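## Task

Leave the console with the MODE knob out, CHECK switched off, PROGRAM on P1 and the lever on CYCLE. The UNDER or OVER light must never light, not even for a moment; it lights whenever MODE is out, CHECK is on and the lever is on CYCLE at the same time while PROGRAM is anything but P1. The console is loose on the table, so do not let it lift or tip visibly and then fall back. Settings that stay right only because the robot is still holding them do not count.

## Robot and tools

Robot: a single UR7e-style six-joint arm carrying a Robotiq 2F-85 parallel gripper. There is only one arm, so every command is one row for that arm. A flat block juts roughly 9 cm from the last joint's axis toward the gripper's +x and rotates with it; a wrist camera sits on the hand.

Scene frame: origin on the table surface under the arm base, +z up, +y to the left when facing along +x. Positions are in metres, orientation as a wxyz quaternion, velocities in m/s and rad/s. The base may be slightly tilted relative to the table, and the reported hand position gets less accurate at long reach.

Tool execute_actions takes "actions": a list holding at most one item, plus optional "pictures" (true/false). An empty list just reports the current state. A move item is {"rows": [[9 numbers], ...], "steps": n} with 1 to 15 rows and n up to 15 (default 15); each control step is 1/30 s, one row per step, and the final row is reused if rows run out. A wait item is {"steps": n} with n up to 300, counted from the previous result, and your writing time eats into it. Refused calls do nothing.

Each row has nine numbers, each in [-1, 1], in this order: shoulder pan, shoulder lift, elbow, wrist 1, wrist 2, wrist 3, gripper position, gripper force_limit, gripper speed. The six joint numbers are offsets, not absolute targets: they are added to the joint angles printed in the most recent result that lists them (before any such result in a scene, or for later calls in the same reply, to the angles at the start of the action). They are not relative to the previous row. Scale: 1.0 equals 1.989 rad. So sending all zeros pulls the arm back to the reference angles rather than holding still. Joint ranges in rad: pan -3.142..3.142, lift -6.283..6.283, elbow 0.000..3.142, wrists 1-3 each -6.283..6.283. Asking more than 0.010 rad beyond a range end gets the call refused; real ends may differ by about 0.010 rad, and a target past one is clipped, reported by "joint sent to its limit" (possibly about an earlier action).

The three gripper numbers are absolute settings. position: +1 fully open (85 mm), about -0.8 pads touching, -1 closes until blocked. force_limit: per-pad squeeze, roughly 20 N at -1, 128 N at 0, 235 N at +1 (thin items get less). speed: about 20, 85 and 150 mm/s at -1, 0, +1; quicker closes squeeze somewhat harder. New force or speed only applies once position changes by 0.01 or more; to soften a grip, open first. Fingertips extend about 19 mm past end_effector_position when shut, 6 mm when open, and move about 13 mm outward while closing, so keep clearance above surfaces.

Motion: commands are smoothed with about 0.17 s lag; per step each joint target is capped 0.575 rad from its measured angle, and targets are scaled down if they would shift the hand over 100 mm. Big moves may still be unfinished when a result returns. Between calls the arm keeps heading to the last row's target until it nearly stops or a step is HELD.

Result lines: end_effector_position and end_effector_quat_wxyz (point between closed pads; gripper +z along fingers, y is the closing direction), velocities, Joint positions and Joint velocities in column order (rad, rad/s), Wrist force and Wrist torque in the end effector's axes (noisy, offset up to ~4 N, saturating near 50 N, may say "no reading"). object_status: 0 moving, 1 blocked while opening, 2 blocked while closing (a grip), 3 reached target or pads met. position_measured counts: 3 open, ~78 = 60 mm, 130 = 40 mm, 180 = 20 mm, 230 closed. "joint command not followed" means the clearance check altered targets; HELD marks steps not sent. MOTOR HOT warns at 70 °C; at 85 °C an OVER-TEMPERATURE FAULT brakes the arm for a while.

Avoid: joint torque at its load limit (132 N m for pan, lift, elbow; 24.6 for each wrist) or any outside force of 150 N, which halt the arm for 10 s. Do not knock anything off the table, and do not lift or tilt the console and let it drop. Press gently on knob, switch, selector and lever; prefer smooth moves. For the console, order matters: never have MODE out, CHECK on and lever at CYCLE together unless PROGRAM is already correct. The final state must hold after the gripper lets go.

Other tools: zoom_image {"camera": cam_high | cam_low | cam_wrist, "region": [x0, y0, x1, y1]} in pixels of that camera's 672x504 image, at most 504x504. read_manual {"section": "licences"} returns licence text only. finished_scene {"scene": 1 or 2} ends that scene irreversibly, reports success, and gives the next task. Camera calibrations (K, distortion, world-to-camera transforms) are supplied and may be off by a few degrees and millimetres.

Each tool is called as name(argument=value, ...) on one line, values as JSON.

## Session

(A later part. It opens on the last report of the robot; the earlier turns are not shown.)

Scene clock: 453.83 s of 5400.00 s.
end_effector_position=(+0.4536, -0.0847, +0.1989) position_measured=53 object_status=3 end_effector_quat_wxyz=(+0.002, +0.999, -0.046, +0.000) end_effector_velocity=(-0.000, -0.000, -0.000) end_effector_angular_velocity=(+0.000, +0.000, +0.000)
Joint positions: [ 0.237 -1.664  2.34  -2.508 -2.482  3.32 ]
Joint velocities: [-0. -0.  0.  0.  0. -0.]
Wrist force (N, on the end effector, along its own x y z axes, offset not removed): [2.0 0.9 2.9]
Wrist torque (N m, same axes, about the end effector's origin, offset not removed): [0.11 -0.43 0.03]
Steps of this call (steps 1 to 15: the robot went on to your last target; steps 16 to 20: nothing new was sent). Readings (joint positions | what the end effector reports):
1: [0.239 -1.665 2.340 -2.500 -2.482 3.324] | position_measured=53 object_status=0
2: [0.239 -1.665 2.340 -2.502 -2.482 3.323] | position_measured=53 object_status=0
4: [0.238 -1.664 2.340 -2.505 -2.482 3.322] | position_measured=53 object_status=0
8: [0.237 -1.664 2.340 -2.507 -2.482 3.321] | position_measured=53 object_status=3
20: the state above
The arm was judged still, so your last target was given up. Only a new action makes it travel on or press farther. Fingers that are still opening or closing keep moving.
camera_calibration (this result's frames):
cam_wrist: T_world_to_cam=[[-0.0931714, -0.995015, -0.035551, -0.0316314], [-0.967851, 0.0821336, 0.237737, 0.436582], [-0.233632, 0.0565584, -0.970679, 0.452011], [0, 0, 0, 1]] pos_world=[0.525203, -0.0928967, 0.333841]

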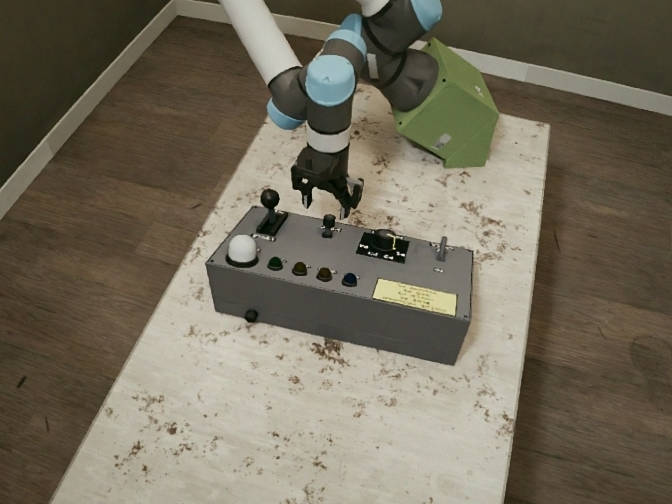

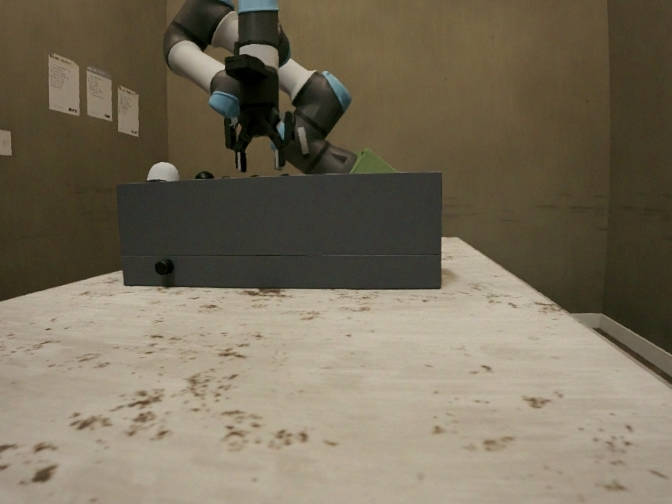

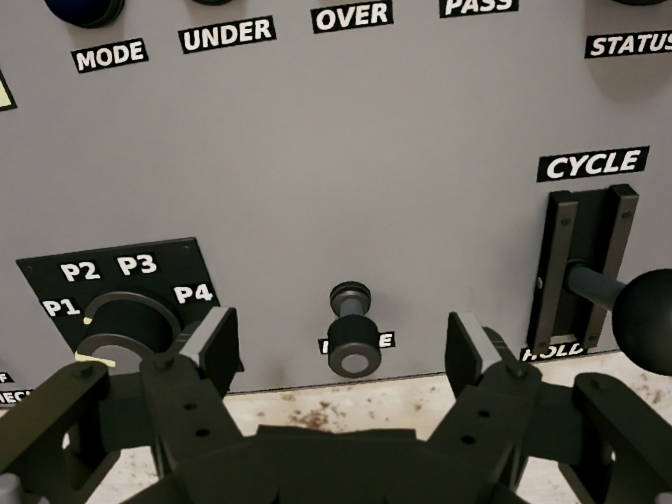

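execute_actions(actions=[{"rows": [[-0.0418,0.0277,0.0222,-0.0993,0.0127,-0.07,0.6,0,0]], "steps": 15}], pictures=false)

execute_actions(actions=[{"steps": 15}], pictures=false)

execute_actions(actions=[{"rows": [[0,0,0,0,0,0,-1,-0.5,-0.3]], "steps": 15}], pictures=false)

execute_actions(actions=[{"steps": 25}])

Scene clock: 464.33 s of 5400.00 s.
end_effector_position=(+0.4531, -0.0882, +0.1643) position_measured=53 object_status=3 end_effector_quat_wxyz=(+0.002, +0.999, -0.039, -0.000) end_effector_velocity=(+0.001, -0.002, -0.006) end_effector_angular_velocity=(-0.001, -0.007, -0.002)
Joint positions: [ 0.156 -1.61   2.384 -2.7   -2.457  3.185]
Joint velocities: [-0.015  0.01   0.008 -0.046  0.004 -0.029]
Wrist force (N, on the end effector, along its own x y z axes, offset not removed): [-1.2 1.9 -1.9]
Wrist torque (N m, same axes, about the end effector's origin, offset not removed): [0.36 0.25 0.06]
Steps of this call (steps 1 to 90: nothing new was sent; then 7.00 s passed at rest; steps 91 to 105: all 15 steps of this action). Readings (joint positions | what the end effector reports):
91: [0.236 -1.663 2.341 -2.508 -2.481 3.320] | position_measured=53 object_status=3
92: [0.228 -1.656 2.347 -2.518 -2.477 3.311] | position_measured=53 object_status=3
94: [0.198 -1.636 2.363 -2.577 -2.469 3.264] | position_measured=53 object_status=3
98: [0.168 -1.617 2.378 -2.665 -2.460 3.207] | position_measured=53 object_status=3
105: the state above

Scene clock: 464.83 s of 5400.00 s.
end_effector_position=(+0.4533, -0.0885, +0.1636) position_measured=53 object_status=3 end_effector_quat_wxyz=(+0.002, +0.999, -0.039, +0.000) end_effector_velocity=(-0.000, +0.000, -0.000) end_effector_angular_velocity=(-0.000, +0.001, +0.000)
Joint positions: [ 0.154 -1.609  2.385 -2.705 -2.456  3.181]
Joint velocities: [-0.     0.001  0.    -0.    -0.    -0.   ]
Wrist force (N, on the end effector, along its own x y z axes, offset not removed): [0.0 -1.2 1.5]
Wrist torque (N m, same axes, about the end effector's origin, offset not removed): [-0.29 0.18 0.08]
Steps of this call (steps 1 to 15: the robot went on to your last target). Readings (joint positions | what the end effector reports):
1: [0.155 -1.609 2.384 -2.701 -2.457 3.184] | position_measured=53 object_status=3
2: [0.155 -1.609 2.384 -2.702 -2.457 3.183] | position_measured=53 object_status=3
4: [0.154 -1.609 2.384 -2.703 -2.457 3.182] | position_measured=53 object_status=3
8: [0.154 -1.609 2.385 -2.705 -2.457 3.182] | position_measured=53 object_status=3
15: the state above
The arm was judged still, so your last target was given up. Only a new action makes it travel on or press farther. Fingers that are still opening or closing keep moving.

Scene clock: 465.33 s of 5400.00 s.
end_effector_position=(+0.4533, -0.0885, +0.1636) position_measured=124 object_status=0 end_effector_quat_wxyz=(+0.002, +0.999, -0.039, +0.000) end_effector_velocity=(+0.000, +0.000, +0.000) end_effector_angular_velocity=(+0.000, -0.001, -0.000)
Joint positions: [ 0.154 -1.609  2.385 -2.705 -2.456  3.181]
Joint velocities: [ 0. -0. -0.  0.  0.  0.]
Wrist force (N, on the end effector, along its own x y z axes, offset not removed): [-0.8 0.9 -0.6]
Wrist torque (N m, same axes, about the end effector's origin, offset not removed): [0.06 0.30 0.09]
Steps of this call (steps 1 to 15: all 15 steps of this action). Readings (joint positions | what the end effector reports):
1: [0.154 -1.609 2.385 -2.705 -2.456 3.181] | position_measured=53 object_status=0
2: [0.154 -1.609 2.385 -2.705 -2.456 3.181] | position_measured=54 object_status=0
4: [0.154 -1.609 2.385 -2.705 -2.456 3.181] | position_measured=62 object_status=0
8: [0.154 -1.609 2.385 -2.705 -2.456 3.181] | position_measured=84 object_status=0
15: the state above

Scene clock: 466.17 s of 5400.00 s.
end_effector_position=(+0.4533, -0.0885, +0.1636) position_measured=231 object_status=3 end_effector_quat_wxyz=(+0.002, +0.999, -0.039, +0.000) end_effector_velocity=(+0.000, +0.000, -0.000) end_effector_angular_velocity=(+0.000, +0.000, +0.001)
Joint positions: [ 0.154 -1.609  2.385 -2.705 -2.456  3.181]
Joint velocities: [-0.     0.     0.    -0.     0.    -0.001]
Wrist force (N, on the end effector, along its own x y z axes, offset not removed): [1.3 3.0 0.2]
Wrist torque (N m, same axes, about the end effector's origin, offset not removed): [0.43 -0.07 0.13]
Steps of this call (steps 1 to 15: the robot went on to your last target; steps 16 to 25: nothing new was sent). Readings (joint positions | what the end effector reports):
1: [0.154 -1.609 2.385 -2.705 -2.456 3.181] | position_measured=130 object_status=0
2: [0.154 -1.609 2.385 -2.705 -2.456 3.181] | position_measured=136 object_status=0
4: [0.154 -1.609 2.385 -2.705 -2.456 3.181] | position_measured=148 object_status=0
8: [0.154 -1.609 2.385 -2.705 -2.456 3.181] | position_measured=171 object_status=0
25: the state above
The arm was judged still, so your last target was given up. Only a new action makes it travel on or press farther. Fingers that are still opening or closing keep moving.
camera_calibration (this result's frames):
cam_wrist: T_world_to_cam=[[-0.0802042, -0.99615, -0.0353797, -0.0427191], [-0.968638, 0.0695166, 0.238552, 0.444073], [-0.235174, 0.0534031, -0.970485, 0.418306], [0, 0, 0, 1]] pos_world=[0.525094, -0.0957639, 0.298514]

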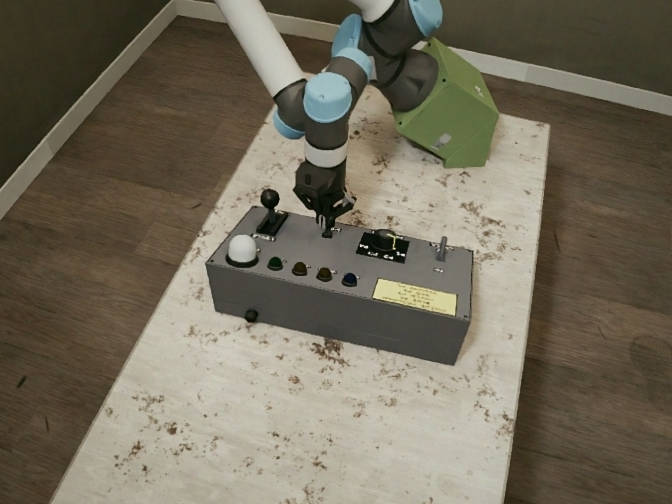

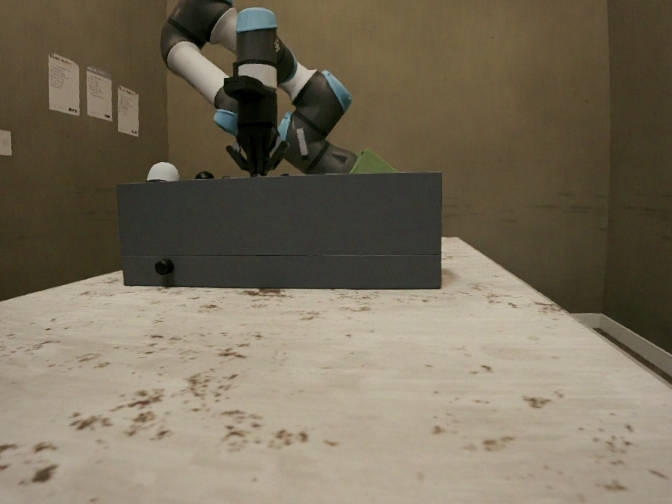

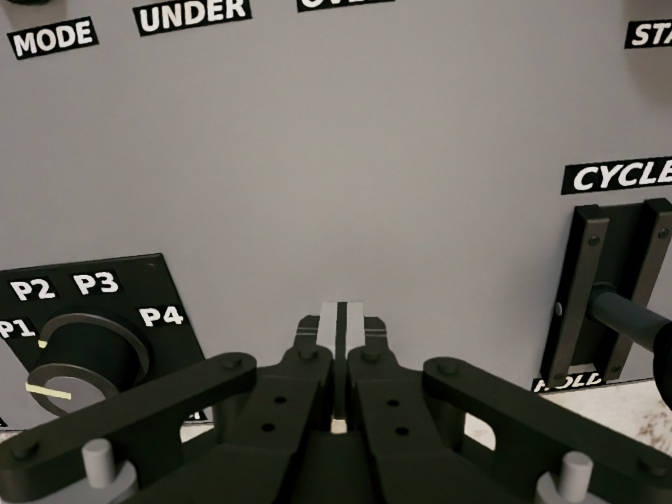

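execute_actions(actions=[{"rows": [[0,0,0,0,0,0,0.7,0,0]], "steps": 15}], pictures=false)

execute_actions(actions=[{"steps": 15}])

Scene clock: 469.00 s of 5400.00 s.
end_effector_position=(+0.4533, -0.0885, +0.1636) position_measured=138 object_status=0 end_effector_quat_wxyz=(+0.002, +0.999, -0.039, +0.000) end_effector_velocity=(-0.000, +0.000, +0.000) end_effector_angular_velocity=(+0.000, -0.000, -0.000)
Joint positions: [ 0.154 -1.609  2.385 -2.705 -2.456  3.181]
Joint velocities: [ 0.001 -0.     0.     0.    -0.     0.001]
Wrist force (N, on the end effector, along its own x y z axes, offset not removed): [1.5 1.1 2.8]
Wrist torque (N m, same axes, about the end effector's origin, offset not removed): [0.17 0.00 0.17]
Steps of this call (steps 1 to 70: nothing new was sent; steps 71 to 85: all 15 steps of this action). Readings (joint positions | what the end effector reports):
71: [0.154 -1.609 2.385 -2.705 -2.456 3.181] | position_measured=231 object_status=0
72: [0.154 -1.609 2.385 -2.705 -2.456 3.181] | position_measured=230 object_status=0
74: [0.154 -1.609 2.385 -2.705 -2.456 3.181] | position_measured=220 object_status=0
78: [0.154 -1.609 2.385 -2.705 -2.456 3.181] | position_measured=191 object_status=0
85: the state above

Scene clock: 469.50 s of 5400.00 s.
end_effector_position=(+0.4533, -0.0885, +0.1636) position_measured=42 object_status=0 end_effector_quat_wxyz=(+0.002, +0.999, -0.039, +0.000) end_effector_velocity=(+0.000, +0.000, +0.000) end_effector_angular_velocity=(+0.000, -0.000, +0.001)
Joint positions: [ 0.154 -1.609  2.385 -2.705 -2.456  3.181]
Joint velocities: [ 0.001  0.001 -0.     0.    -0.     0.   ]
Wrist force (N, on the end effector, along its own x y z axes, offset not removed): [1.2 0.7 0.0]
Wrist torque (N m, same axes, about the end effector's origin, offset not removed): [0.02 -0.25 0.14]
Steps of this call (steps 1 to 15: the robot went on to your last target). Readings (joint positions | what the end effector reports):
1: [0.154 -1.609 2.385 -2.705 -2.456 3.181] | position_measured=131 object_status=0
2: [0.154 -1.609 2.385 -2.705 -2.456 3.181] | position_measured=123 object_status=0
4: [0.154 -1.609 2.385 -2.705 -2.456 3.181] | position_measured=108 object_status=0
8: [0.154 -1.609 2.385 -2.705 -2.456 3.181] | position_measured=78 object_status=0
15: the state above
The arm was judged still, so your last target was given up. Only a new action makes it travel on or press farther. Fingers that are still opening or closing keep moving.
camera_calibration (this result's frames):
cam_wrist: T_world_to_cam=[[-0.0802028, -0.99615, -0.0353794, -0.0427187], [-0.968636, 0.0695147, 0.238562, 0.444067], [-0.235184, 0.0534031, -0.970483, 0.418309], [0, 0, 0, 1]] pos_world=[0.525093, -0.0957624, 0.298512]

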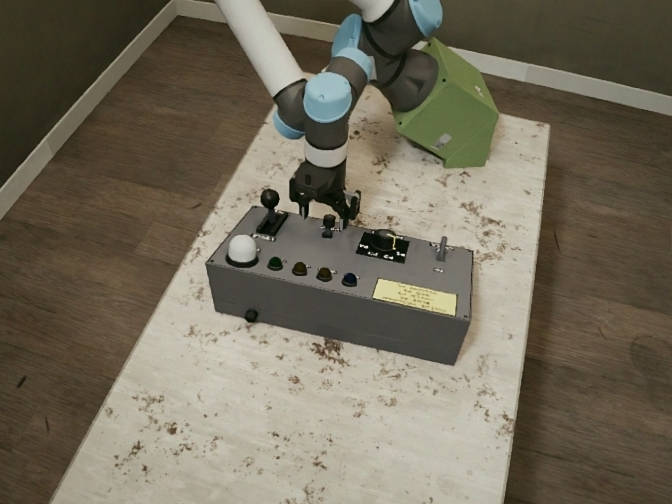

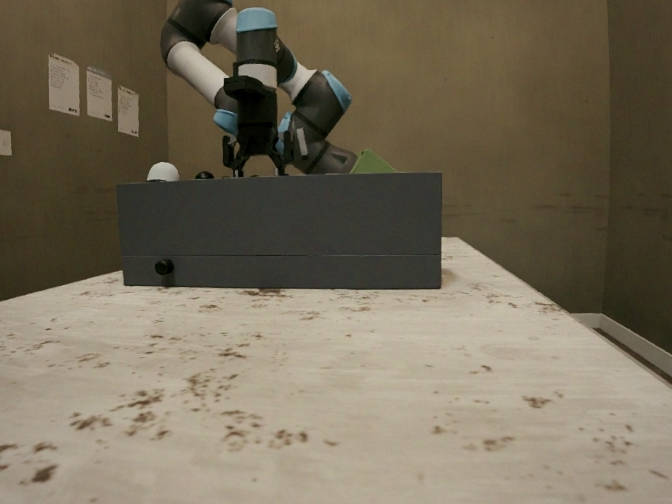

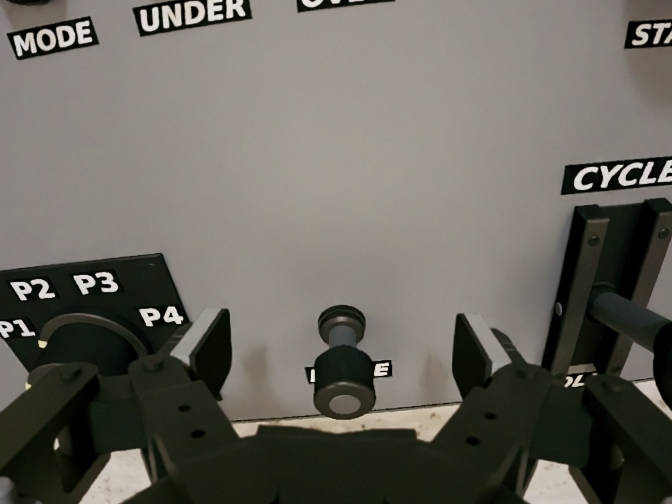

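execute_actions(actions=[{"rows": [[-0.0124,-0.0017,0.0254,-0.0385,0.0042,-0.02,0.7,0,0]], "steps": 15}], pictures=false)

execute_actions(actions=[{"steps": 10}], pictures=false)

execute_actions(actions=[{"rows": [[0,0,0,0,0,0,-1,-0.5,-0.3]], "steps": 15}], pictures=false)

execute_actions(actions=[{"steps": 25}], pictures=false)

Scene clock: 484.47 s of 5400.00 s.
end_effector_position=(+0.4384, -0.0895, +0.1540) position_measured=41 object_status=3 end_effector_quat_wxyz=(+0.002, +0.999, -0.038, +0.001) end_effector_velocity=(-0.003, -0.000, -0.002) end_effector_angular_velocity=(-0.000, -0.000, +0.000)
Joint positions: [ 0.13  -1.612  2.434 -2.78  -2.448  3.142]
Joint velocities: [-0.004 -0.     0.009 -0.015  0.001 -0.007]
Wrist force (N, on the end effector, along its own x y z axes, offset not removed): [0.8 -0.1 0.6]
Wrist torque (N m, same axes, about the end effector's origin, offset not removed): [-0.05 -0.04 -0.03]
Steps of this call (steps 1 to 90: nothing new was sent; then 11.47 s passed at rest; steps 91 to 105: all 15 steps of this action). Readings (joint positions | what the end effector reports):
91: [0.153 -1.609 2.385 -2.706 -2.456 3.181] | position_measured=41 object_status=3
92: [0.149 -1.609 2.392 -2.714 -2.455 3.175] | position_measured=41 object_status=3
94: [0.141 -1.610 2.410 -2.741 -2.452 3.161] | position_measured=41 object_status=3
98: [0.133 -1.611 2.427 -2.769 -2.449 3.148] | position_measured=41 object_status=3
105: the state above

Scene clock: 484.80 s of 5400.00 s.
end_effector_position=(+0.4381, -0.0895, +0.1538) position_measured=41 object_status=3 end_effector_quat_wxyz=(+0.002, +0.999, -0.038, +0.001) end_effector_velocity=(-0.000, -0.000, -0.000) end_effector_angular_velocity=(-0.000, -0.000, -0.001)
Joint positions: [ 0.129 -1.612  2.435 -2.781 -2.448  3.142]
Joint velocities: [-0.    -0.     0.    -0.001  0.    -0.   ]
Wrist force (N, on the end effector, along its own x y z axes, offset not removed): [2.1 0.3 2.7]
Wrist torque (N m, same axes, about the end effector's origin, offset not removed): [-0.11 -0.34 0.17]
Steps of this call (steps 1 to 10: the robot went on to your last target). Readings (joint positions | what the end effector reports):
1: [0.129 -1.612 2.434 -2.780 -2.448 3.142] | position_measured=41 object_status=3
2: [0.129 -1.612 2.435 -2.781 -2.448 3.142] | position_measured=41 object_status=3
4: [0.129 -1.612 2.435 -2.781 -2.448 3.142] | position_measured=41 object_status=3
8: [0.129 -1.612 2.435 -2.781 -2.448 3.142] | position_measured=41 object_status=3
10: the state above

Scene clock: 485.30 s of 5400.00 s.
end_effector_position=(+0.4381, -0.0895, +0.1538) position_measured=112 object_status=0 end_effector_quat_wxyz=(+0.002, +0.999, -0.038, +0.001) end_effector_velocity=(+0.000, -0.000, +0.000) end_effector_angular_velocity=(+0.000, -0.000, +0.001)
Joint positions: [ 0.129 -1.612  2.435 -2.782 -2.448  3.142]
Joint velocities: [ 0.    -0.     0.    -0.     0.    -0.001]
Wrist force (N, on the end effector, along its own x y z axes, offset not removed): [4.1 0.3 3.6]
Wrist torque (N m, same axes, about the end effector's origin, offset not removed): [-0.01 -0.56 0.10]
Steps of this call (steps 1 to 15: all 15 steps of this action). Readings (joint positions | what the end effector reports):
1: [0.129 -1.612 2.435 -2.782 -2.448 3.142] | position_measured=41 object_status=0
2: [0.129 -1.612 2.435 -2.782 -2.448 3.142] | position_measured=42 object_status=0
4: [0.129 -1.612 2.435 -2.782 -2.448 3.142] | position_measured=49 object_status=0
8: [0.129 -1.612 2.435 -2.782 -2.448 3.142] | position_measured=71 object_status=0
15: the state above

Scene clock: 486.13 s of 5400.00 s.
end_effector_position=(+0.4381, -0.0895, +0.1538) position_measured=231 object_status=0 end_effector_quat_wxyz=(+0.002, +0.999, -0.038, +0.001) end_effector_velocity=(-0.000, -0.000, +0.000) end_effector_angular_velocity=(-0.000, -0.000, -0.001)
Joint positions: [ 0.129 -1.612  2.435 -2.782 -2.448  3.142]
Joint velocities: [-0.    -0.001  0.     0.    -0.     0.001]
Wrist force (N, on the end effector, along its own x y z axes, offset not removed): [-0.4 1.3 1.6]
Wrist torque (N m, same axes, about the end effector's origin, offset not removed): [0.15 0.19 0.07]
Steps of this call (steps 1 to 15: the robot went on to your last target; steps 16 to 25: nothing new was sent). Readings (joint positions | what the end effector reports):
1: [0.129 -1.612 2.435 -2.782 -2.448 3.142] | position_measured=117 object_status=0
2: [0.129 -1.612 2.435 -2.782 -2.448 3.142] | position_measured=123 object_status=0
4: [0.129 -1.612 2.435 -2.782 -2.448 3.142] | position_measured=135 object_status=0
8: [0.129 -1.612 2.435 -2.782 -2.448 3.142] | position_measured=158 object_status=0
25: the state above
The arm was judged still, so your last target was given up. Only a new action makes it travel on or press farther. Fingers that are still opening or closing keep moving.

execute_actions(actions=[{"rows": [[0,0,0,0,0,0,0.7,0,0]], "steps": 15}], pictures=false)

execute_actions(actions=[{"rows": [[-0.018,0.012,0.0095,-0.042,0.005,-0.03,0.7,0,0]], "steps": 15}], pictures=false)

execute_actions(actions=[{"steps": 10}])

Scene clock: 490.53 s of 5400.00 s.
end_effector_position=(+0.4381, -0.0895, +0.1538) position_measured=138 object_status=0 end_effector_quat_wxyz=(+0.002, +0.999, -0.038, +0.001) end_effector_velocity=(+0.000, -0.000, -0.000) end_effector_angular_velocity=(-0.001, +0.000, -0.001)
Joint positions: [ 0.129 -1.612  2.435 -2.781 -2.448  3.142]
Joint velocities: [-0.001 -0.    -0.    -0.    -0.     0.001]
Wrist force (N, on the end effector, along its own x y z axes, offset not removed): [1.8 1.3 1.6]
Wrist torque (N m, same axes, about the end effector's origin, offset not removed): [0.16 -0.23 -0.09]
Steps of this call (steps 1 to 90: nothing new was sent; then 0.90 s passed at rest; steps 91 to 105: all 15 steps of this action). Readings (joint positions | what the end effector reports):
91: [0.129 -1.612 2.435 -2.781 -2.448 3.142] | position_measured=231 object_status=0
92: [0.129 -1.612 2.435 -2.781 -2.448 3.142] | position_measured=230 object_status=0
94: [0.129 -1.612 2.435 -2.781 -2.448 3.142] | position_measured=220 object_status=0
98: [0.129 -1.612 2.435 -2.781 -2.448 3.142] | position_measured=191 object_status=0
105: the state above

Scene clock: 491.03 s of 5400.00 s.
end_effector_position=(+0.4360, -0.0930, +0.1404) position_measured=42 object_status=0 end_effector_quat_wxyz=(+0.004, +0.999, -0.035, +0.001) end_effector_velocity=(-0.000, -0.001, -0.002) end_effector_angular_velocity=(-0.001, -0.001, +0.001)
Joint positions: [ 0.094 -1.589  2.454 -2.863 -2.438  3.083]
Joint velocities: [-0.006  0.003  0.003 -0.016  0.002 -0.012]
Wrist force (N, on the end effector, along its own x y z axes, offset not removed): [1.2 1.6 -0.3]
Wrist torque (N m, same axes, about the end effector's origin, offset not removed): [0.21 -0.13 0.10]
Steps of this call (steps 1 to 15: all 15 steps of this action). Readings (joint positions | what the end effector reports):
1: [0.128 -1.611 2.435 -2.782 -2.448 3.141] | position_measured=131 object_status=0
2: [0.123 -1.608 2.438 -2.790 -2.446 3.134] | position_measured=123 object_status=0
4: [0.111 -1.600 2.445 -2.820 -2.443 3.112] | position_measured=108 object_status=0
8: [0.099 -1.592 2.451 -2.851 -2.440 3.092] | position_measured=78 object_status=0
15: the state above

Scene clock: 491.37 s of 5400.00 s.
end_effector_position=(+0.4359, -0.0931, +0.1402) position_measured=41 object_status=3 end_effector_quat_wxyz=(+0.004, +0.999, -0.034, +0.001) end_effector_velocity=(+0.000, -0.000, +0.000) end_effector_angular_velocity=(+0.000, -0.000, -0.000)
Joint positions: [ 0.093 -1.588  2.454 -2.865 -2.438  3.082]
Joint velocities: [-0.     0.     0.    -0.001  0.    -0.001]
Wrist force (N, on the end effector, along its own x y z axes, offset not removed): [1.3 1.7 1.7]
Wrist torque (N m, same axes, about the end effector's origin, offset not removed): [0.26 -0.18 0.03]
Steps of this call (steps 1 to 10: the robot went on to your last target). Readings (joint positions | what the end effector reports):
1: [0.094 -1.588 2.454 -2.864 -2.438 3.083] | position_measured=41 object_status=0
2: [0.094 -1.588 2.454 -2.864 -2.438 3.083] | position_measured=41 object_status=0
4: [0.093 -1.588 2.454 -2.864 -2.438 3.082] | position_measured=41 object_status=0
8: [0.093 -1.588 2.454 -2.865 -2.438 3.082] | position_measured=41 object_status=3
10: the state above
camera_calibration (this result's frames):
cam_wrist: T_world_to_cam=[[-0.070415, -0.997052, -0.0304769, -0.0545288], [-0.969628, 0.0612402, 0.236793, 0.433111], [-0.234228, 0.046225, -0.971082, 0.390708], [0, 0, 0, 1]] pos_world=[0.507632, -0.0989523, 0.27519]

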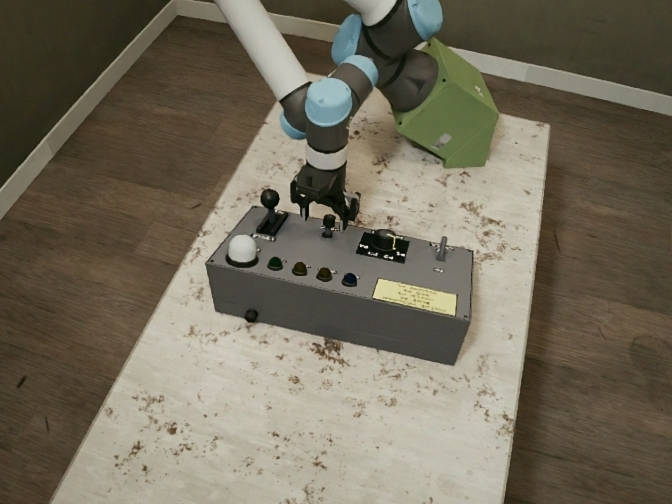

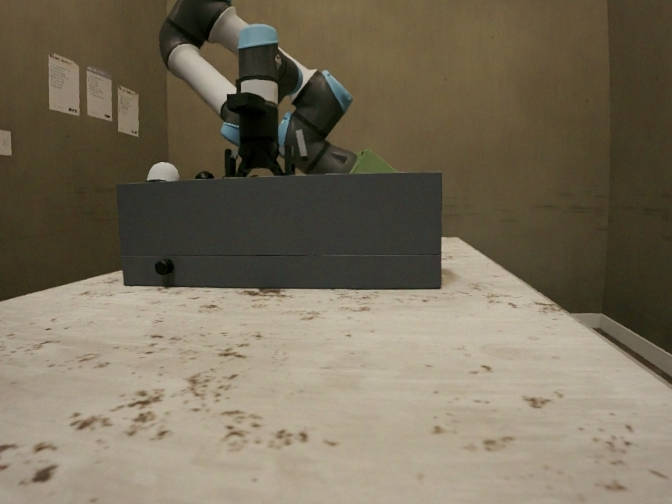

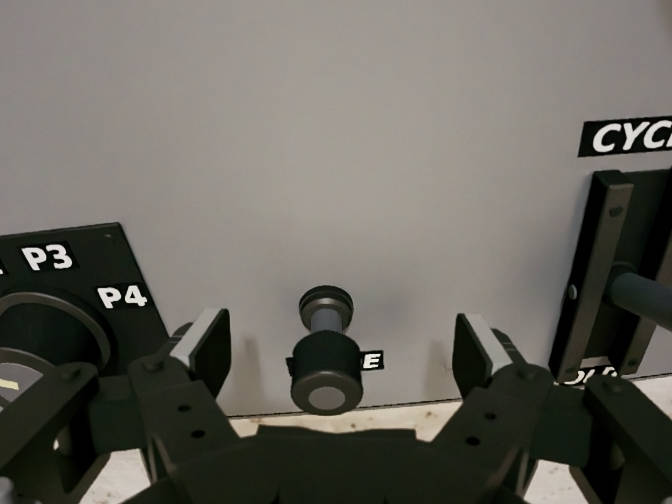

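execute_actions(actions=[{"rows": [[0,0,0,0,0,0,-1,-0.5,-0.5]], "steps": 15}], pictures=false)

execute_actions(actions=[{"steps": 25}], pictures=false)

Scene clock: 494.37 s of 5400.00 s.
end_effector_position=(+0.4359, -0.0931, +0.1401) position_measured=98 object_status=0 end_effector_quat_wxyz=(+0.004, +0.999, -0.034, +0.001) end_effector_velocity=(+0.000, +0.000, +0.000) end_effector_angular_velocity=(+0.000, -0.000, +0.000)
Joint positions: [ 0.093 -1.588  2.454 -2.865 -2.438  3.082]
Joint velocities: [ 0. -0. -0.  0.  0. -0.]
Wrist force (N, on the end effector, along its own x y z axes, offset not removed): [1.8 -0.6 2.9]
Wrist torque (N m, same axes, about the end effector's origin, offset not removed): [-0.15 -0.10 0.01]
Steps of this call (steps 1 to 15: the robot went on to your last target; steps 16 to 75: nothing new was sent; steps 76 to 90: all 15 steps of this action). Readings (joint positions | what the end effector reports):
76: [0.093 -1.588 2.454 -2.865 -2.438 3.082] | position_measured=41 object_status=0
77: [0.093 -1.588 2.454 -2.865 -2.438 3.082] | position_measured=41 object_status=0
79: [0.093 -1.588 2.454 -2.865 -2.438 3.082] | position_measured=48 object_status=0
83: [0.093 -1.588 2.454 -2.865 -2.438 3.082] | position_measured=65 object_status=0
90: the state above

Scene clock: 495.20 s of 5400.00 s.
end_effector_position=(+0.4363, -0.0934, +0.1404) position_measured=212 object_status=0 end_effector_quat_wxyz=(+0.005, +0.999, -0.035, +0.001) end_effector_velocity=(-0.001, -0.004, -0.001) end_effector_angular_velocity=(-0.013, +0.005, +0.001)
Joint positions: [ 0.094 -1.588  2.454 -2.866 -2.439  3.082]
Joint velocities: [-0.002 -0.001  0.     0.004 -0.013  0.   ]
Wrist force (N, on the end effector, along its own x y z axes, offset not removed): [50.0 -29.9 -38.4]
Wrist torque (N m, same axes, about the end effector's origin, offset not removed): [1.03 1.59 0.78]
Steps of this call (steps 1 to 15: the robot went on to your last target; steps 16 to 25: nothing new was sent). Readings (joint positions | what the end effector reports):
1: [0.093 -1.588 2.454 -2.865 -2.438 3.082] | position_measured=102 object_status=0
2: [0.093 -1.588 2.454 -2.865 -2.438 3.082] | position_measured=107 object_status=0
4: [0.093 -1.588 2.454 -2.865 -2.438 3.082] | position_measured=116 object_status=0
8: [0.093 -1.588 2.454 -2.865 -2.438 3.082] | position_measured=135 object_status=0
25: the state above
The arm was judged still, so your last target was given up. Only a new action makes it travel on or press farther. Fingers that are still opening or closing keep moving.

execute_actions(actions=[{"rows": [[0,0,0,0,0,0,0.5,0,0]], "steps": 15}], pictures=false)

execute_actions(actions=[{"rows": [[-0.0005,-0.0073,0.0147,-0.0078,0,0,0.5,0,0]], "steps": 15}], pictures=false)

execute_actions(actions=[{"rows": [[0,0,0,0,0,0,-1,-0.5,-0.5]], "steps": 15}], pictures=false)

execute_actions(actions=[{"steps": 25}], pictures=false)

Scene clock: 502.63 s of 5400.00 s.
end_effector_position=(+0.4358, -0.0933, +0.1401) position_measured=138 object_status=0 end_effector_quat_wxyz=(+0.005, +0.999, -0.034, +0.001) end_effector_velocity=(+0.001, -0.001, +0.000) end_effector_angular_velocity=(-0.001, -0.005, -0.005)
Joint positions: [ 0.093 -1.588  2.454 -2.865 -2.439  3.082]
Joint velocities: [-0.    -0.    -0.    -0.008 -0.    -0.001]
Wrist force (N, on the end effector, along its own x y z axes, offset not removed): [-0.1 -0.6 0.7]
Wrist torque (N m, same axes, about the end effector's origin, offset not removed): [-0.05 0.17 -0.04]
Steps of this call (steps 1 to 90: nothing new was sent; then 3.93 s passed at rest; steps 91 to 105: all 15 steps of this action). Readings (joint positions | what the end effector reports):
91: [0.093 -1.588 2.454 -2.865 -2.438 3.082] | position_measured=231 object_status=0
92: [0.093 -1.588 2.454 -2.865 -2.438 3.082] | position_measured=230 object_status=0
94: [0.093 -1.588 2.454 -2.865 -2.439 3.082] | position_measured=220 object_status=0
98: [0.093 -1.588 2.454 -2.865 -2.438 3.082] | position_measured=192 object_status=0
105: the state above

Scene clock: 503.13 s of 5400.00 s.
end_effector_position=(+0.4249, -0.0929, +0.1405) position_measured=66 object_status=0 end_effector_quat_wxyz=(+0.005, +0.999, -0.035, +0.001) end_effector_velocity=(-0.002, +0.000, +0.000) end_effector_angular_velocity=(+0.000, -0.000, -0.001)
Joint positions: [ 0.092 -1.602  2.483 -2.88  -2.439  3.082]
Joint velocities: [ 0.    -0.003  0.005 -0.003  0.     0.001]
Wrist force (N, on the end effector, along its own x y z axes, offset not removed): [2.7 0.4 1.9]
Wrist torque (N m, same axes, about the end effector's origin, offset not removed): [-0.05 -0.42 0.08]
Steps of this call (steps 1 to 15: all 15 steps of this action). Readings (joint positions | what the end effector reports):
1: [0.093 -1.588 2.455 -2.866 -2.439 3.082] | position_measured=131 object_status=0
2: [0.093 -1.591 2.459 -2.868 -2.439 3.082] | position_measured=123 object_status=0
4: [0.093 -1.595 2.469 -2.873 -2.439 3.082] | position_measured=108 object_status=0
8: [0.093 -1.600 2.479 -2.878 -2.439 3.082] | position_measured=78 object_status=0
15: the state above

Scene clock: 503.63 s of 5400.00 s.
end_effector_position=(+0.4248, -0.0929, +0.1405) position_measured=123 object_status=0 end_effector_quat_wxyz=(+0.005, +0.999, -0.035, +0.001) end_effector_velocity=(+0.000, -0.000, +0.000) end_effector_angular_velocity=(+0.000, -0.000, -0.001)
Joint positions: [ 0.092 -1.602  2.483 -2.88  -2.439  3.082]
Joint velocities: [ 0.    -0.    -0.    -0.     0.     0.001]
Wrist force (N, on the end effector, along its own x y z axes, offset not removed): [1.5 2.6 1.0]
Wrist torque (N m, same axes, about the end effector's origin, offset not removed): [0.47 -0.10 0.00]
Steps of this call (steps 1 to 15: all 15 steps of this action). Readings (joint positions | what the end effector reports):
1: [0.092 -1.602 2.483 -2.880 -2.439 3.082] | position_measured=66 object_status=0
2: [0.092 -1.602 2.483 -2.880 -2.439 3.082] | position_measured=67 object_status=0
4: [0.092 -1.602 2.483 -2.880 -2.439 3.082] | position_measured=73 object_status=0
8: [0.092 -1.602 2.483 -2.880 -2.439 3.082] | position_measured=91 object_status=0
15: the state above

Scene clock: 513.97 s of 5400.00 s.
end_effector_position=(+0.4250, -0.0905, +0.1407) position_measured=174 object_status=2 end_effector_quat_wxyz=(+0.001, +0.999, -0.034, +0.001) end_effector_velocity=(+0.000, +0.000, +0.000) end_effector_angular_velocity=(-0.000, -0.000, +0.001)
Joint positions: [ 0.094 -1.602  2.483 -2.88  -2.432  3.082]
Joint velocities: [ 0.     0.    -0.    -0.    -0.    -0.001]
Wrist force (N, on the end effector, along its own x y z axes, offset not removed): [4.9 -50.0 -40.7]
Wrist torque (N m, same axes, about the end effector's origin, offset not removed): [1.59 -0.61 0.68]
TORQUE FAULT: the external load on joint 5 (wrist 2) reached its load limit, and the arm stopped for 10 seconds. The arm's remaining commands of this call were not run. The arm holds where it stopped, with its grip as last carried out, and accepts commands again: back off and push less far. The arm stops again, at the same cost, whenever a joint's load reaches its limit.
The stop began at step 10 of this call (marked STOPPED below). From that step on the arm followed nothing that you had sent. Nothing is kept back now, and the robot has no last target.
Steps of this call (steps 1 to 9: the robot went on to your last target; steps 10 to 310: the stop). Readings (joint positions | what the end effector reports):
1: [0.092 -1.602 2.483 -2.880 -2.439 3.082] | position_measured=128 object_status=0
2: [0.092 -1.602 2.483 -2.880 -2.439 3.082] | position_measured=133 object_status=0
4: [0.092 -1.602 2.483 -2.880 -2.439 3.082] | position_measured=142 object_status=0
8: [0.093 -1.602 2.483 -2.880 -2.438 3.082] | position_measured=159 object_status=0
10: [0.093 -1.602 2.483 -2.880 -2.435 3.082] | position_measured=167 object_status=0 STOPPED
310: the state above

execute_actions(actions=[{"rows": [[0.014,-0.008,-0.0063,0.028,-0.003,0,-1,-0.5,-0.5]], "steps": 15}])

Scene clock: 518.03 s of 5400.00 s.
end_effector_position=(+0.4269, -0.0870, +0.1503) position_measured=174 object_status=2 end_effector_quat_wxyz=(-0.001, +1.000, -0.016, +0.002) end_effector_velocity=(-0.000, +0.002, +0.002) end_effector_angular_velocity=(+0.002, +0.000, +0.008)
Joint positions: [ 0.121 -1.617  2.471 -2.825 -2.439  3.082]
Joint velocities: [ 0.006 -0.002 -0.002  0.011  0.     0.   ]
Wrist force (N, on the end effector, along its own x y z axes, offset not removed): [-19.7 41.5 14.7]
Wrist torque (N m, same axes, about the end effector's origin, offset not removed): [-0.65 -0.16 -0.10]
Steps of this call (steps 1 to 90: nothing new was sent; then 0.57 s passed at rest; steps 91 to 105: all 15 steps of this action). Readings (joint positions | what the end effector reports):
91: [0.094 -1.602 2.483 -2.879 -2.433 3.082] | position_measured=174 object_status=2
92: [0.098 -1.605 2.481 -2.872 -2.434 3.082] | position_measured=174 object_status=2
94: [0.107 -1.610 2.477 -2.852 -2.437 3.082] | position_measured=174 object_status=2
98: [0.117 -1.615 2.472 -2.833 -2.439 3.082] | position_measured=174 object_status=2
105: the state above
camera_calibration (this result's frames):
cam_wrist: T_world_to_cam=[[-0.0335788, -0.998601, -0.0408587, -0.0630881], [-0.971873, 0.0230906, 0.23437, 0.419562], [-0.233099, 0.0475794, -0.971288, 0.397841], [0, 0, 0, 1]] pos_world=[0.498379, -0.0916168, 0.285508]

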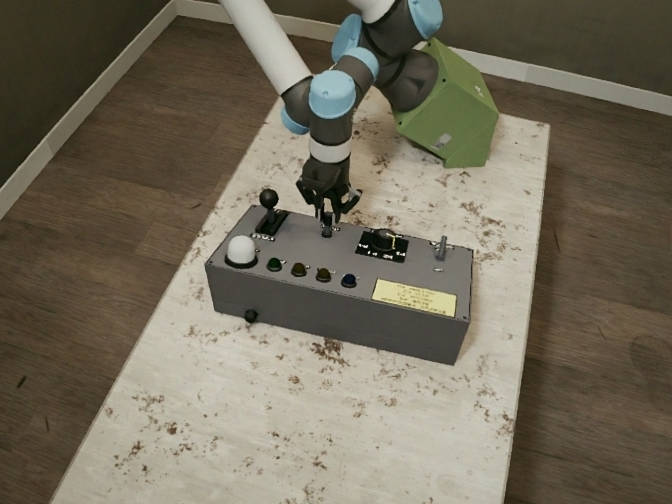

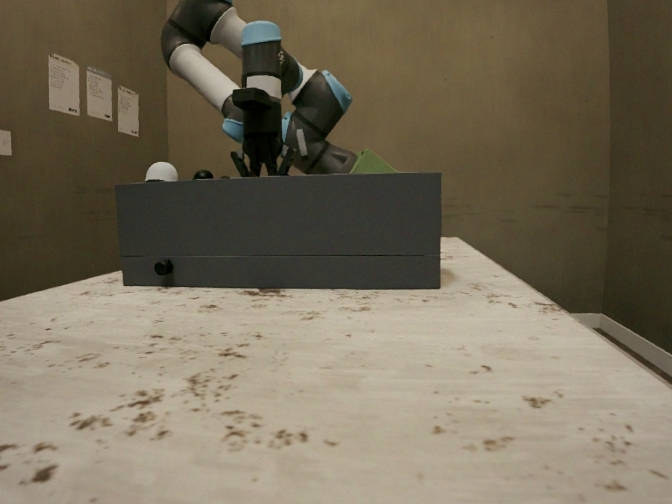

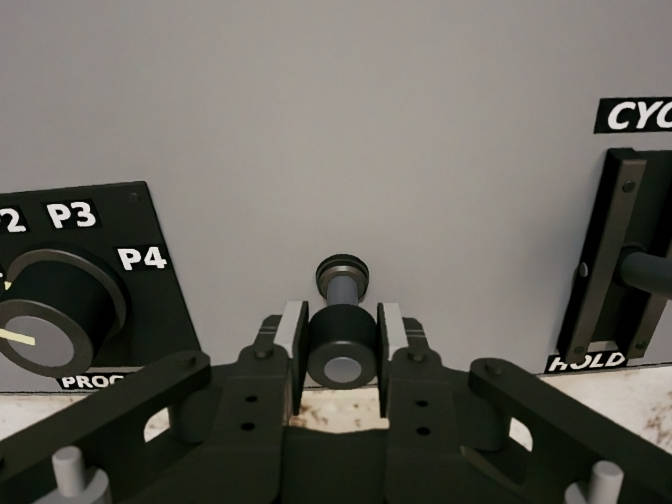

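execute_actions(actions=[{"rows": [[0.010,-0.008,-0.0063,0.028,0,0,-1,-0.5,-0.5]], "steps": 15}])

Scene clock: 520.67 s of 5400.00 s.
end_effector_position=(+0.4280, -0.0842, +0.1581) position_measured=221 object_status=0 end_effector_quat_wxyz=(-0.005, +1.000, -0.000, +0.001) end_effector_velocity=(-0.002, +0.003, +0.000) end_effector_angular_velocity=(+0.006, +0.005, +0.010)
Joint positions: [ 0.141 -1.633  2.458 -2.771 -2.439  3.082]
Joint velocities: [ 0.003 -0.001 -0.     0.012  0.004  0.001]
Wrist force (N, on the end effector, along its own x y z axes, offset not removed): [50.0 26.6 -27.7]
Wrist torque (N m, same axes, about the end effector's origin, offset not removed): [-0.65 1.59 -0.43]
Steps of this call (steps 1 to 15: the robot went on to your last target; steps 16 to 64: nothing new was sent; steps 65 to 79: all 15 steps of this action). Readings (joint positions | what the end effector reports):
65: [0.122 -1.618 2.470 -2.823 -2.438 3.082] | position_measured=174 object_status=2
66: [0.125 -1.621 2.468 -2.816 -2.438 3.082] | position_measured=174 object_status=2
68: [0.132 -1.626 2.464 -2.798 -2.438 3.082] | position_measured=176 object_status=0
72: [0.138 -1.631 2.459 -2.779 -2.439 3.082] | position_measured=189 object_status=0
79: the state above
camera_calibration (this result's frames):
cam_wrist: T_world_to_cam=[[-0.00189124, -0.998824, -0.048453, -0.0722849], [-0.971562, -0.00963732, 0.236589, 0.415517], [-0.236778, 0.0475225, -0.970401, 0.406962], [0, 0, 0, 1]] pos_world=[0.499923, -0.0875352, 0.293107]

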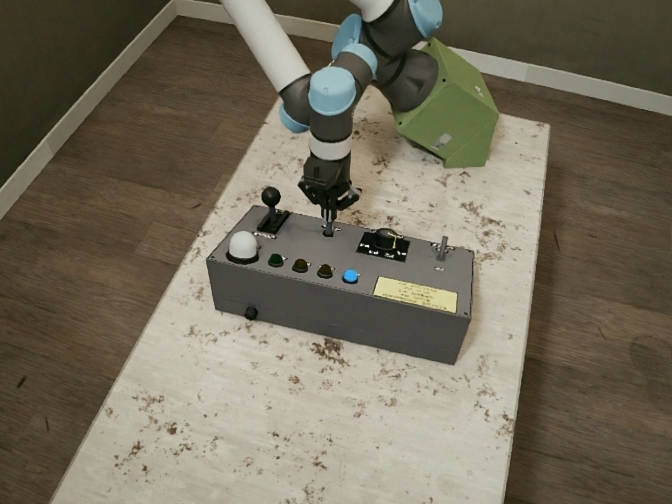

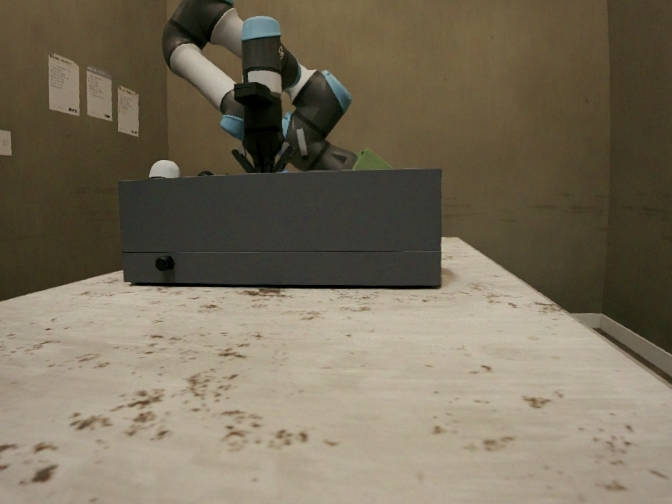

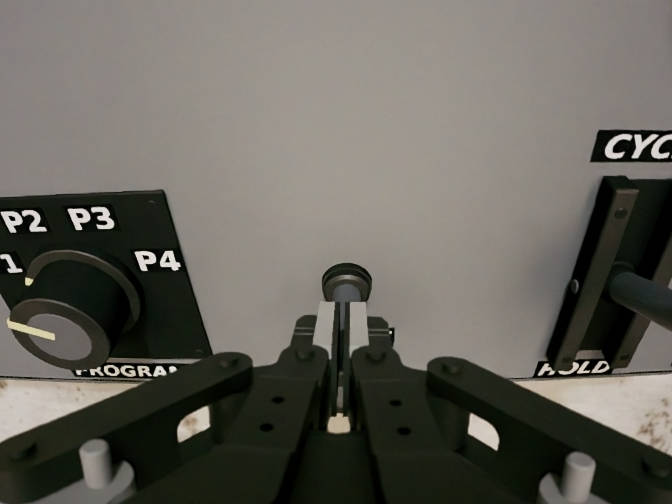

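execute_actions(actions=[{"rows": [[0,0,0,0,0,0,1,0,0]], "steps": 12}], pictures=false)

execute_actions(actions=[{"rows": [[0.025,-0.1865,-0.091,0.307,-0.015,0,1,0,0]], "steps": 15}], pictures=false)

execute_actions(actions=[{"steps": 25}])

Scene clock: 531.43 s of 5400.00 s.
end_effector_position=(+0.4275, -0.0839, +0.1578) position_measured=161 object_status=0 end_effector_quat_wxyz=(-0.005, +1.000, +0.000, +0.000) end_effector_velocity=(+0.000, +0.000, +0.000) end_effector_angular_velocity=(+0.001, -0.001, +0.001)
Joint positions: [ 0.14  -1.633  2.459 -2.77  -2.438  3.082]
Joint velocities: [ 0.001 -0.     0.     0.     0.    -0.   ]
Wrist force (N, on the end effector, along its own x y z axes, offset not removed): [3.3 -0.9 3.6]
Wrist torque (N m, same axes, about the end effector's origin, offset not removed): [-0.28 -0.50 -0.02]
Steps of this call (steps 1 to 15: the robot went on to your last target; steps 16 to 90: nothing new was sent; then 7.37 s passed at rest; steps 91 to 102: all 12 steps of this action). Readings (joint positions | what the end effector reports):
91: [0.141 -1.633 2.458 -2.770 -2.439 3.082] | position_measured=231 object_status=0
92: [0.141 -1.633 2.458 -2.770 -2.439 3.082] | position_measured=230 object_status=0
94: [0.141 -1.633 2.458 -2.770 -2.438 3.082] | position_measured=220 object_status=0
98: [0.140 -1.633 2.458 -2.770 -2.439 3.082] | position_measured=191 object_status=0
102: the state above

Scene clock: 531.93 s of 5400.00 s.
end_effector_position=(+0.4329, -0.1863, +0.2581) position_measured=48 object_status=0 end_effector_quat_wxyz=(+0.001, +0.999, +0.032, +0.003) end_effector_velocity=(-0.031, -0.034, +0.031) end_effector_angular_velocity=(-0.005, +0.059, +0.094)
Joint positions: [ 0.188 -1.988  2.284 -2.194 -2.467  3.082]
Joint velocities: [ 0.014 -0.134 -0.056  0.301 -0.008  0.001]
Wrist force (N, on the end effector, along its own x y z axes, offset not removed): [0.9 3.1 -1.4]
Wrist torque (N m, same axes, about the end effector's origin, offset not removed): [0.24 -0.23 0.13]
Steps of this call (steps 1 to 15: all 15 steps of this action). Readings (joint positions | what the end effector reports):
1: [0.141 -1.634 2.458 -2.769 -2.439 3.082] | position_measured=154 object_status=0
2: [0.146 -1.642 2.449 -2.760 -2.442 3.082] | position_measured=146 object_status=0
4: [0.158 -1.709 2.405 -2.692 -2.449 3.082] | position_measured=131 object_status=0
8: [0.178 -1.886 2.326 -2.424 -2.461 3.082] | position_measured=101 object_status=0
15: the state above

Scene clock: 532.77 s of 5400.00 s.
end_effector_position=(+0.4293, -0.1902, +0.2618) position_measured=3 object_status=3 end_effector_quat_wxyz=(+0.001, +0.999, +0.038, -0.000) end_effector_velocity=(-0.000, +0.000, +0.000) end_effector_angular_velocity=(-0.000, -0.000, +0.000)
Joint positions: [ 0.19  -2.004  2.278 -2.159 -2.468  3.082]
Joint velocities: [ 0.001 -0.     0.     0.    -0.     0.   ]
Wrist force (N, on the end effector, along its own x y z axes, offset not removed): [0.0 1.0 2.1]
Wrist torque (N m, same axes, about the end effector's origin, offset not removed): [0.04 -0.07 0.24]
Steps of this call (steps 1 to 25: the robot went on to your last target). Readings (joint positions | what the end effector reports):
1: [0.189 -1.992 2.283 -2.186 -2.468 3.082] | position_measured=40 object_status=0
2: [0.189 -1.995 2.281 -2.179 -2.468 3.082] | position_measured=33 object_status=0
4: [0.190 -1.999 2.280 -2.170 -2.468 3.082] | position_measured=18 object_status=0
8: [0.190 -2.002 2.278 -2.163 -2.468 3.082] | position_measured=4 object_status=0
25: the state above
camera_calibration (this result's frames):
cam_wrist: T_world_to_cam=[[0.0741938, -0.996606, -0.0356656, -0.208785], [-0.967543, -0.0806015, 0.239508, 0.375223], [-0.24157, 0.016738, -0.970239, 0.509075], [0, 0, 0, 1]] pos_world=[0.501512, -0.186354, 0.396609]

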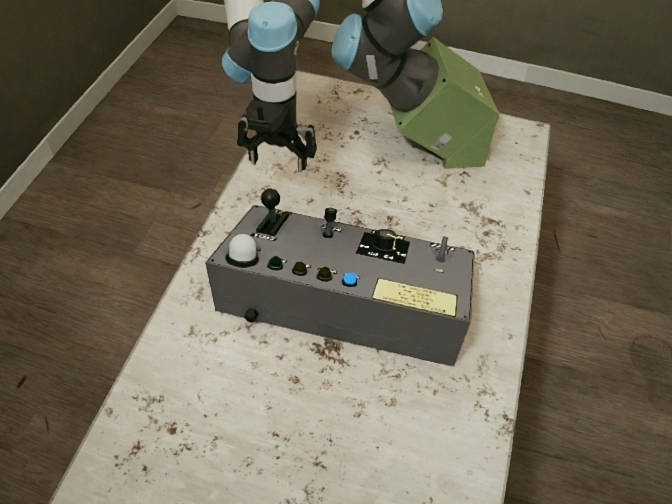

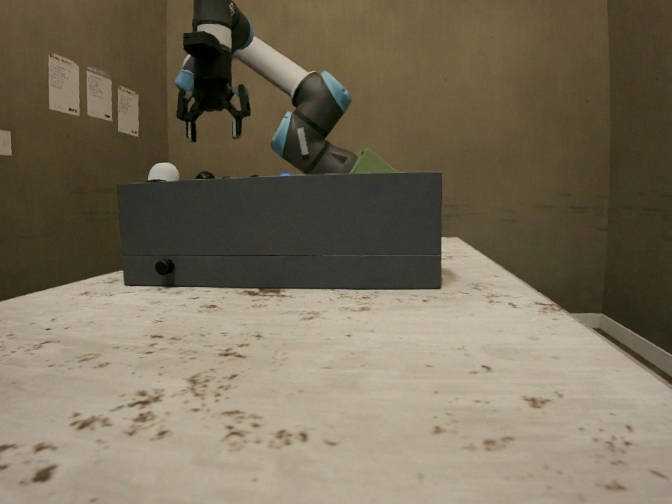

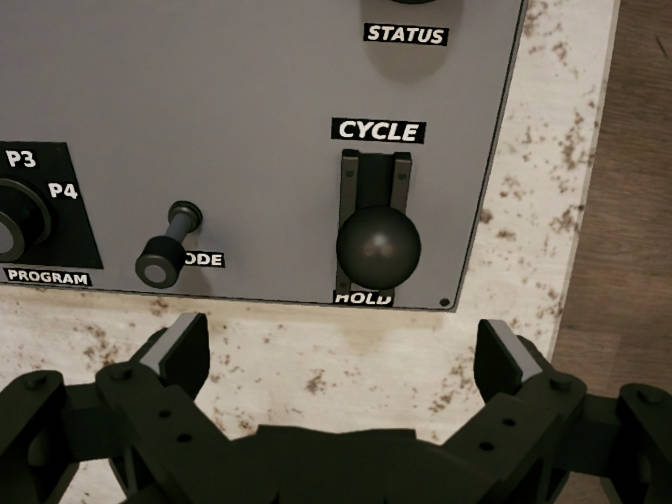

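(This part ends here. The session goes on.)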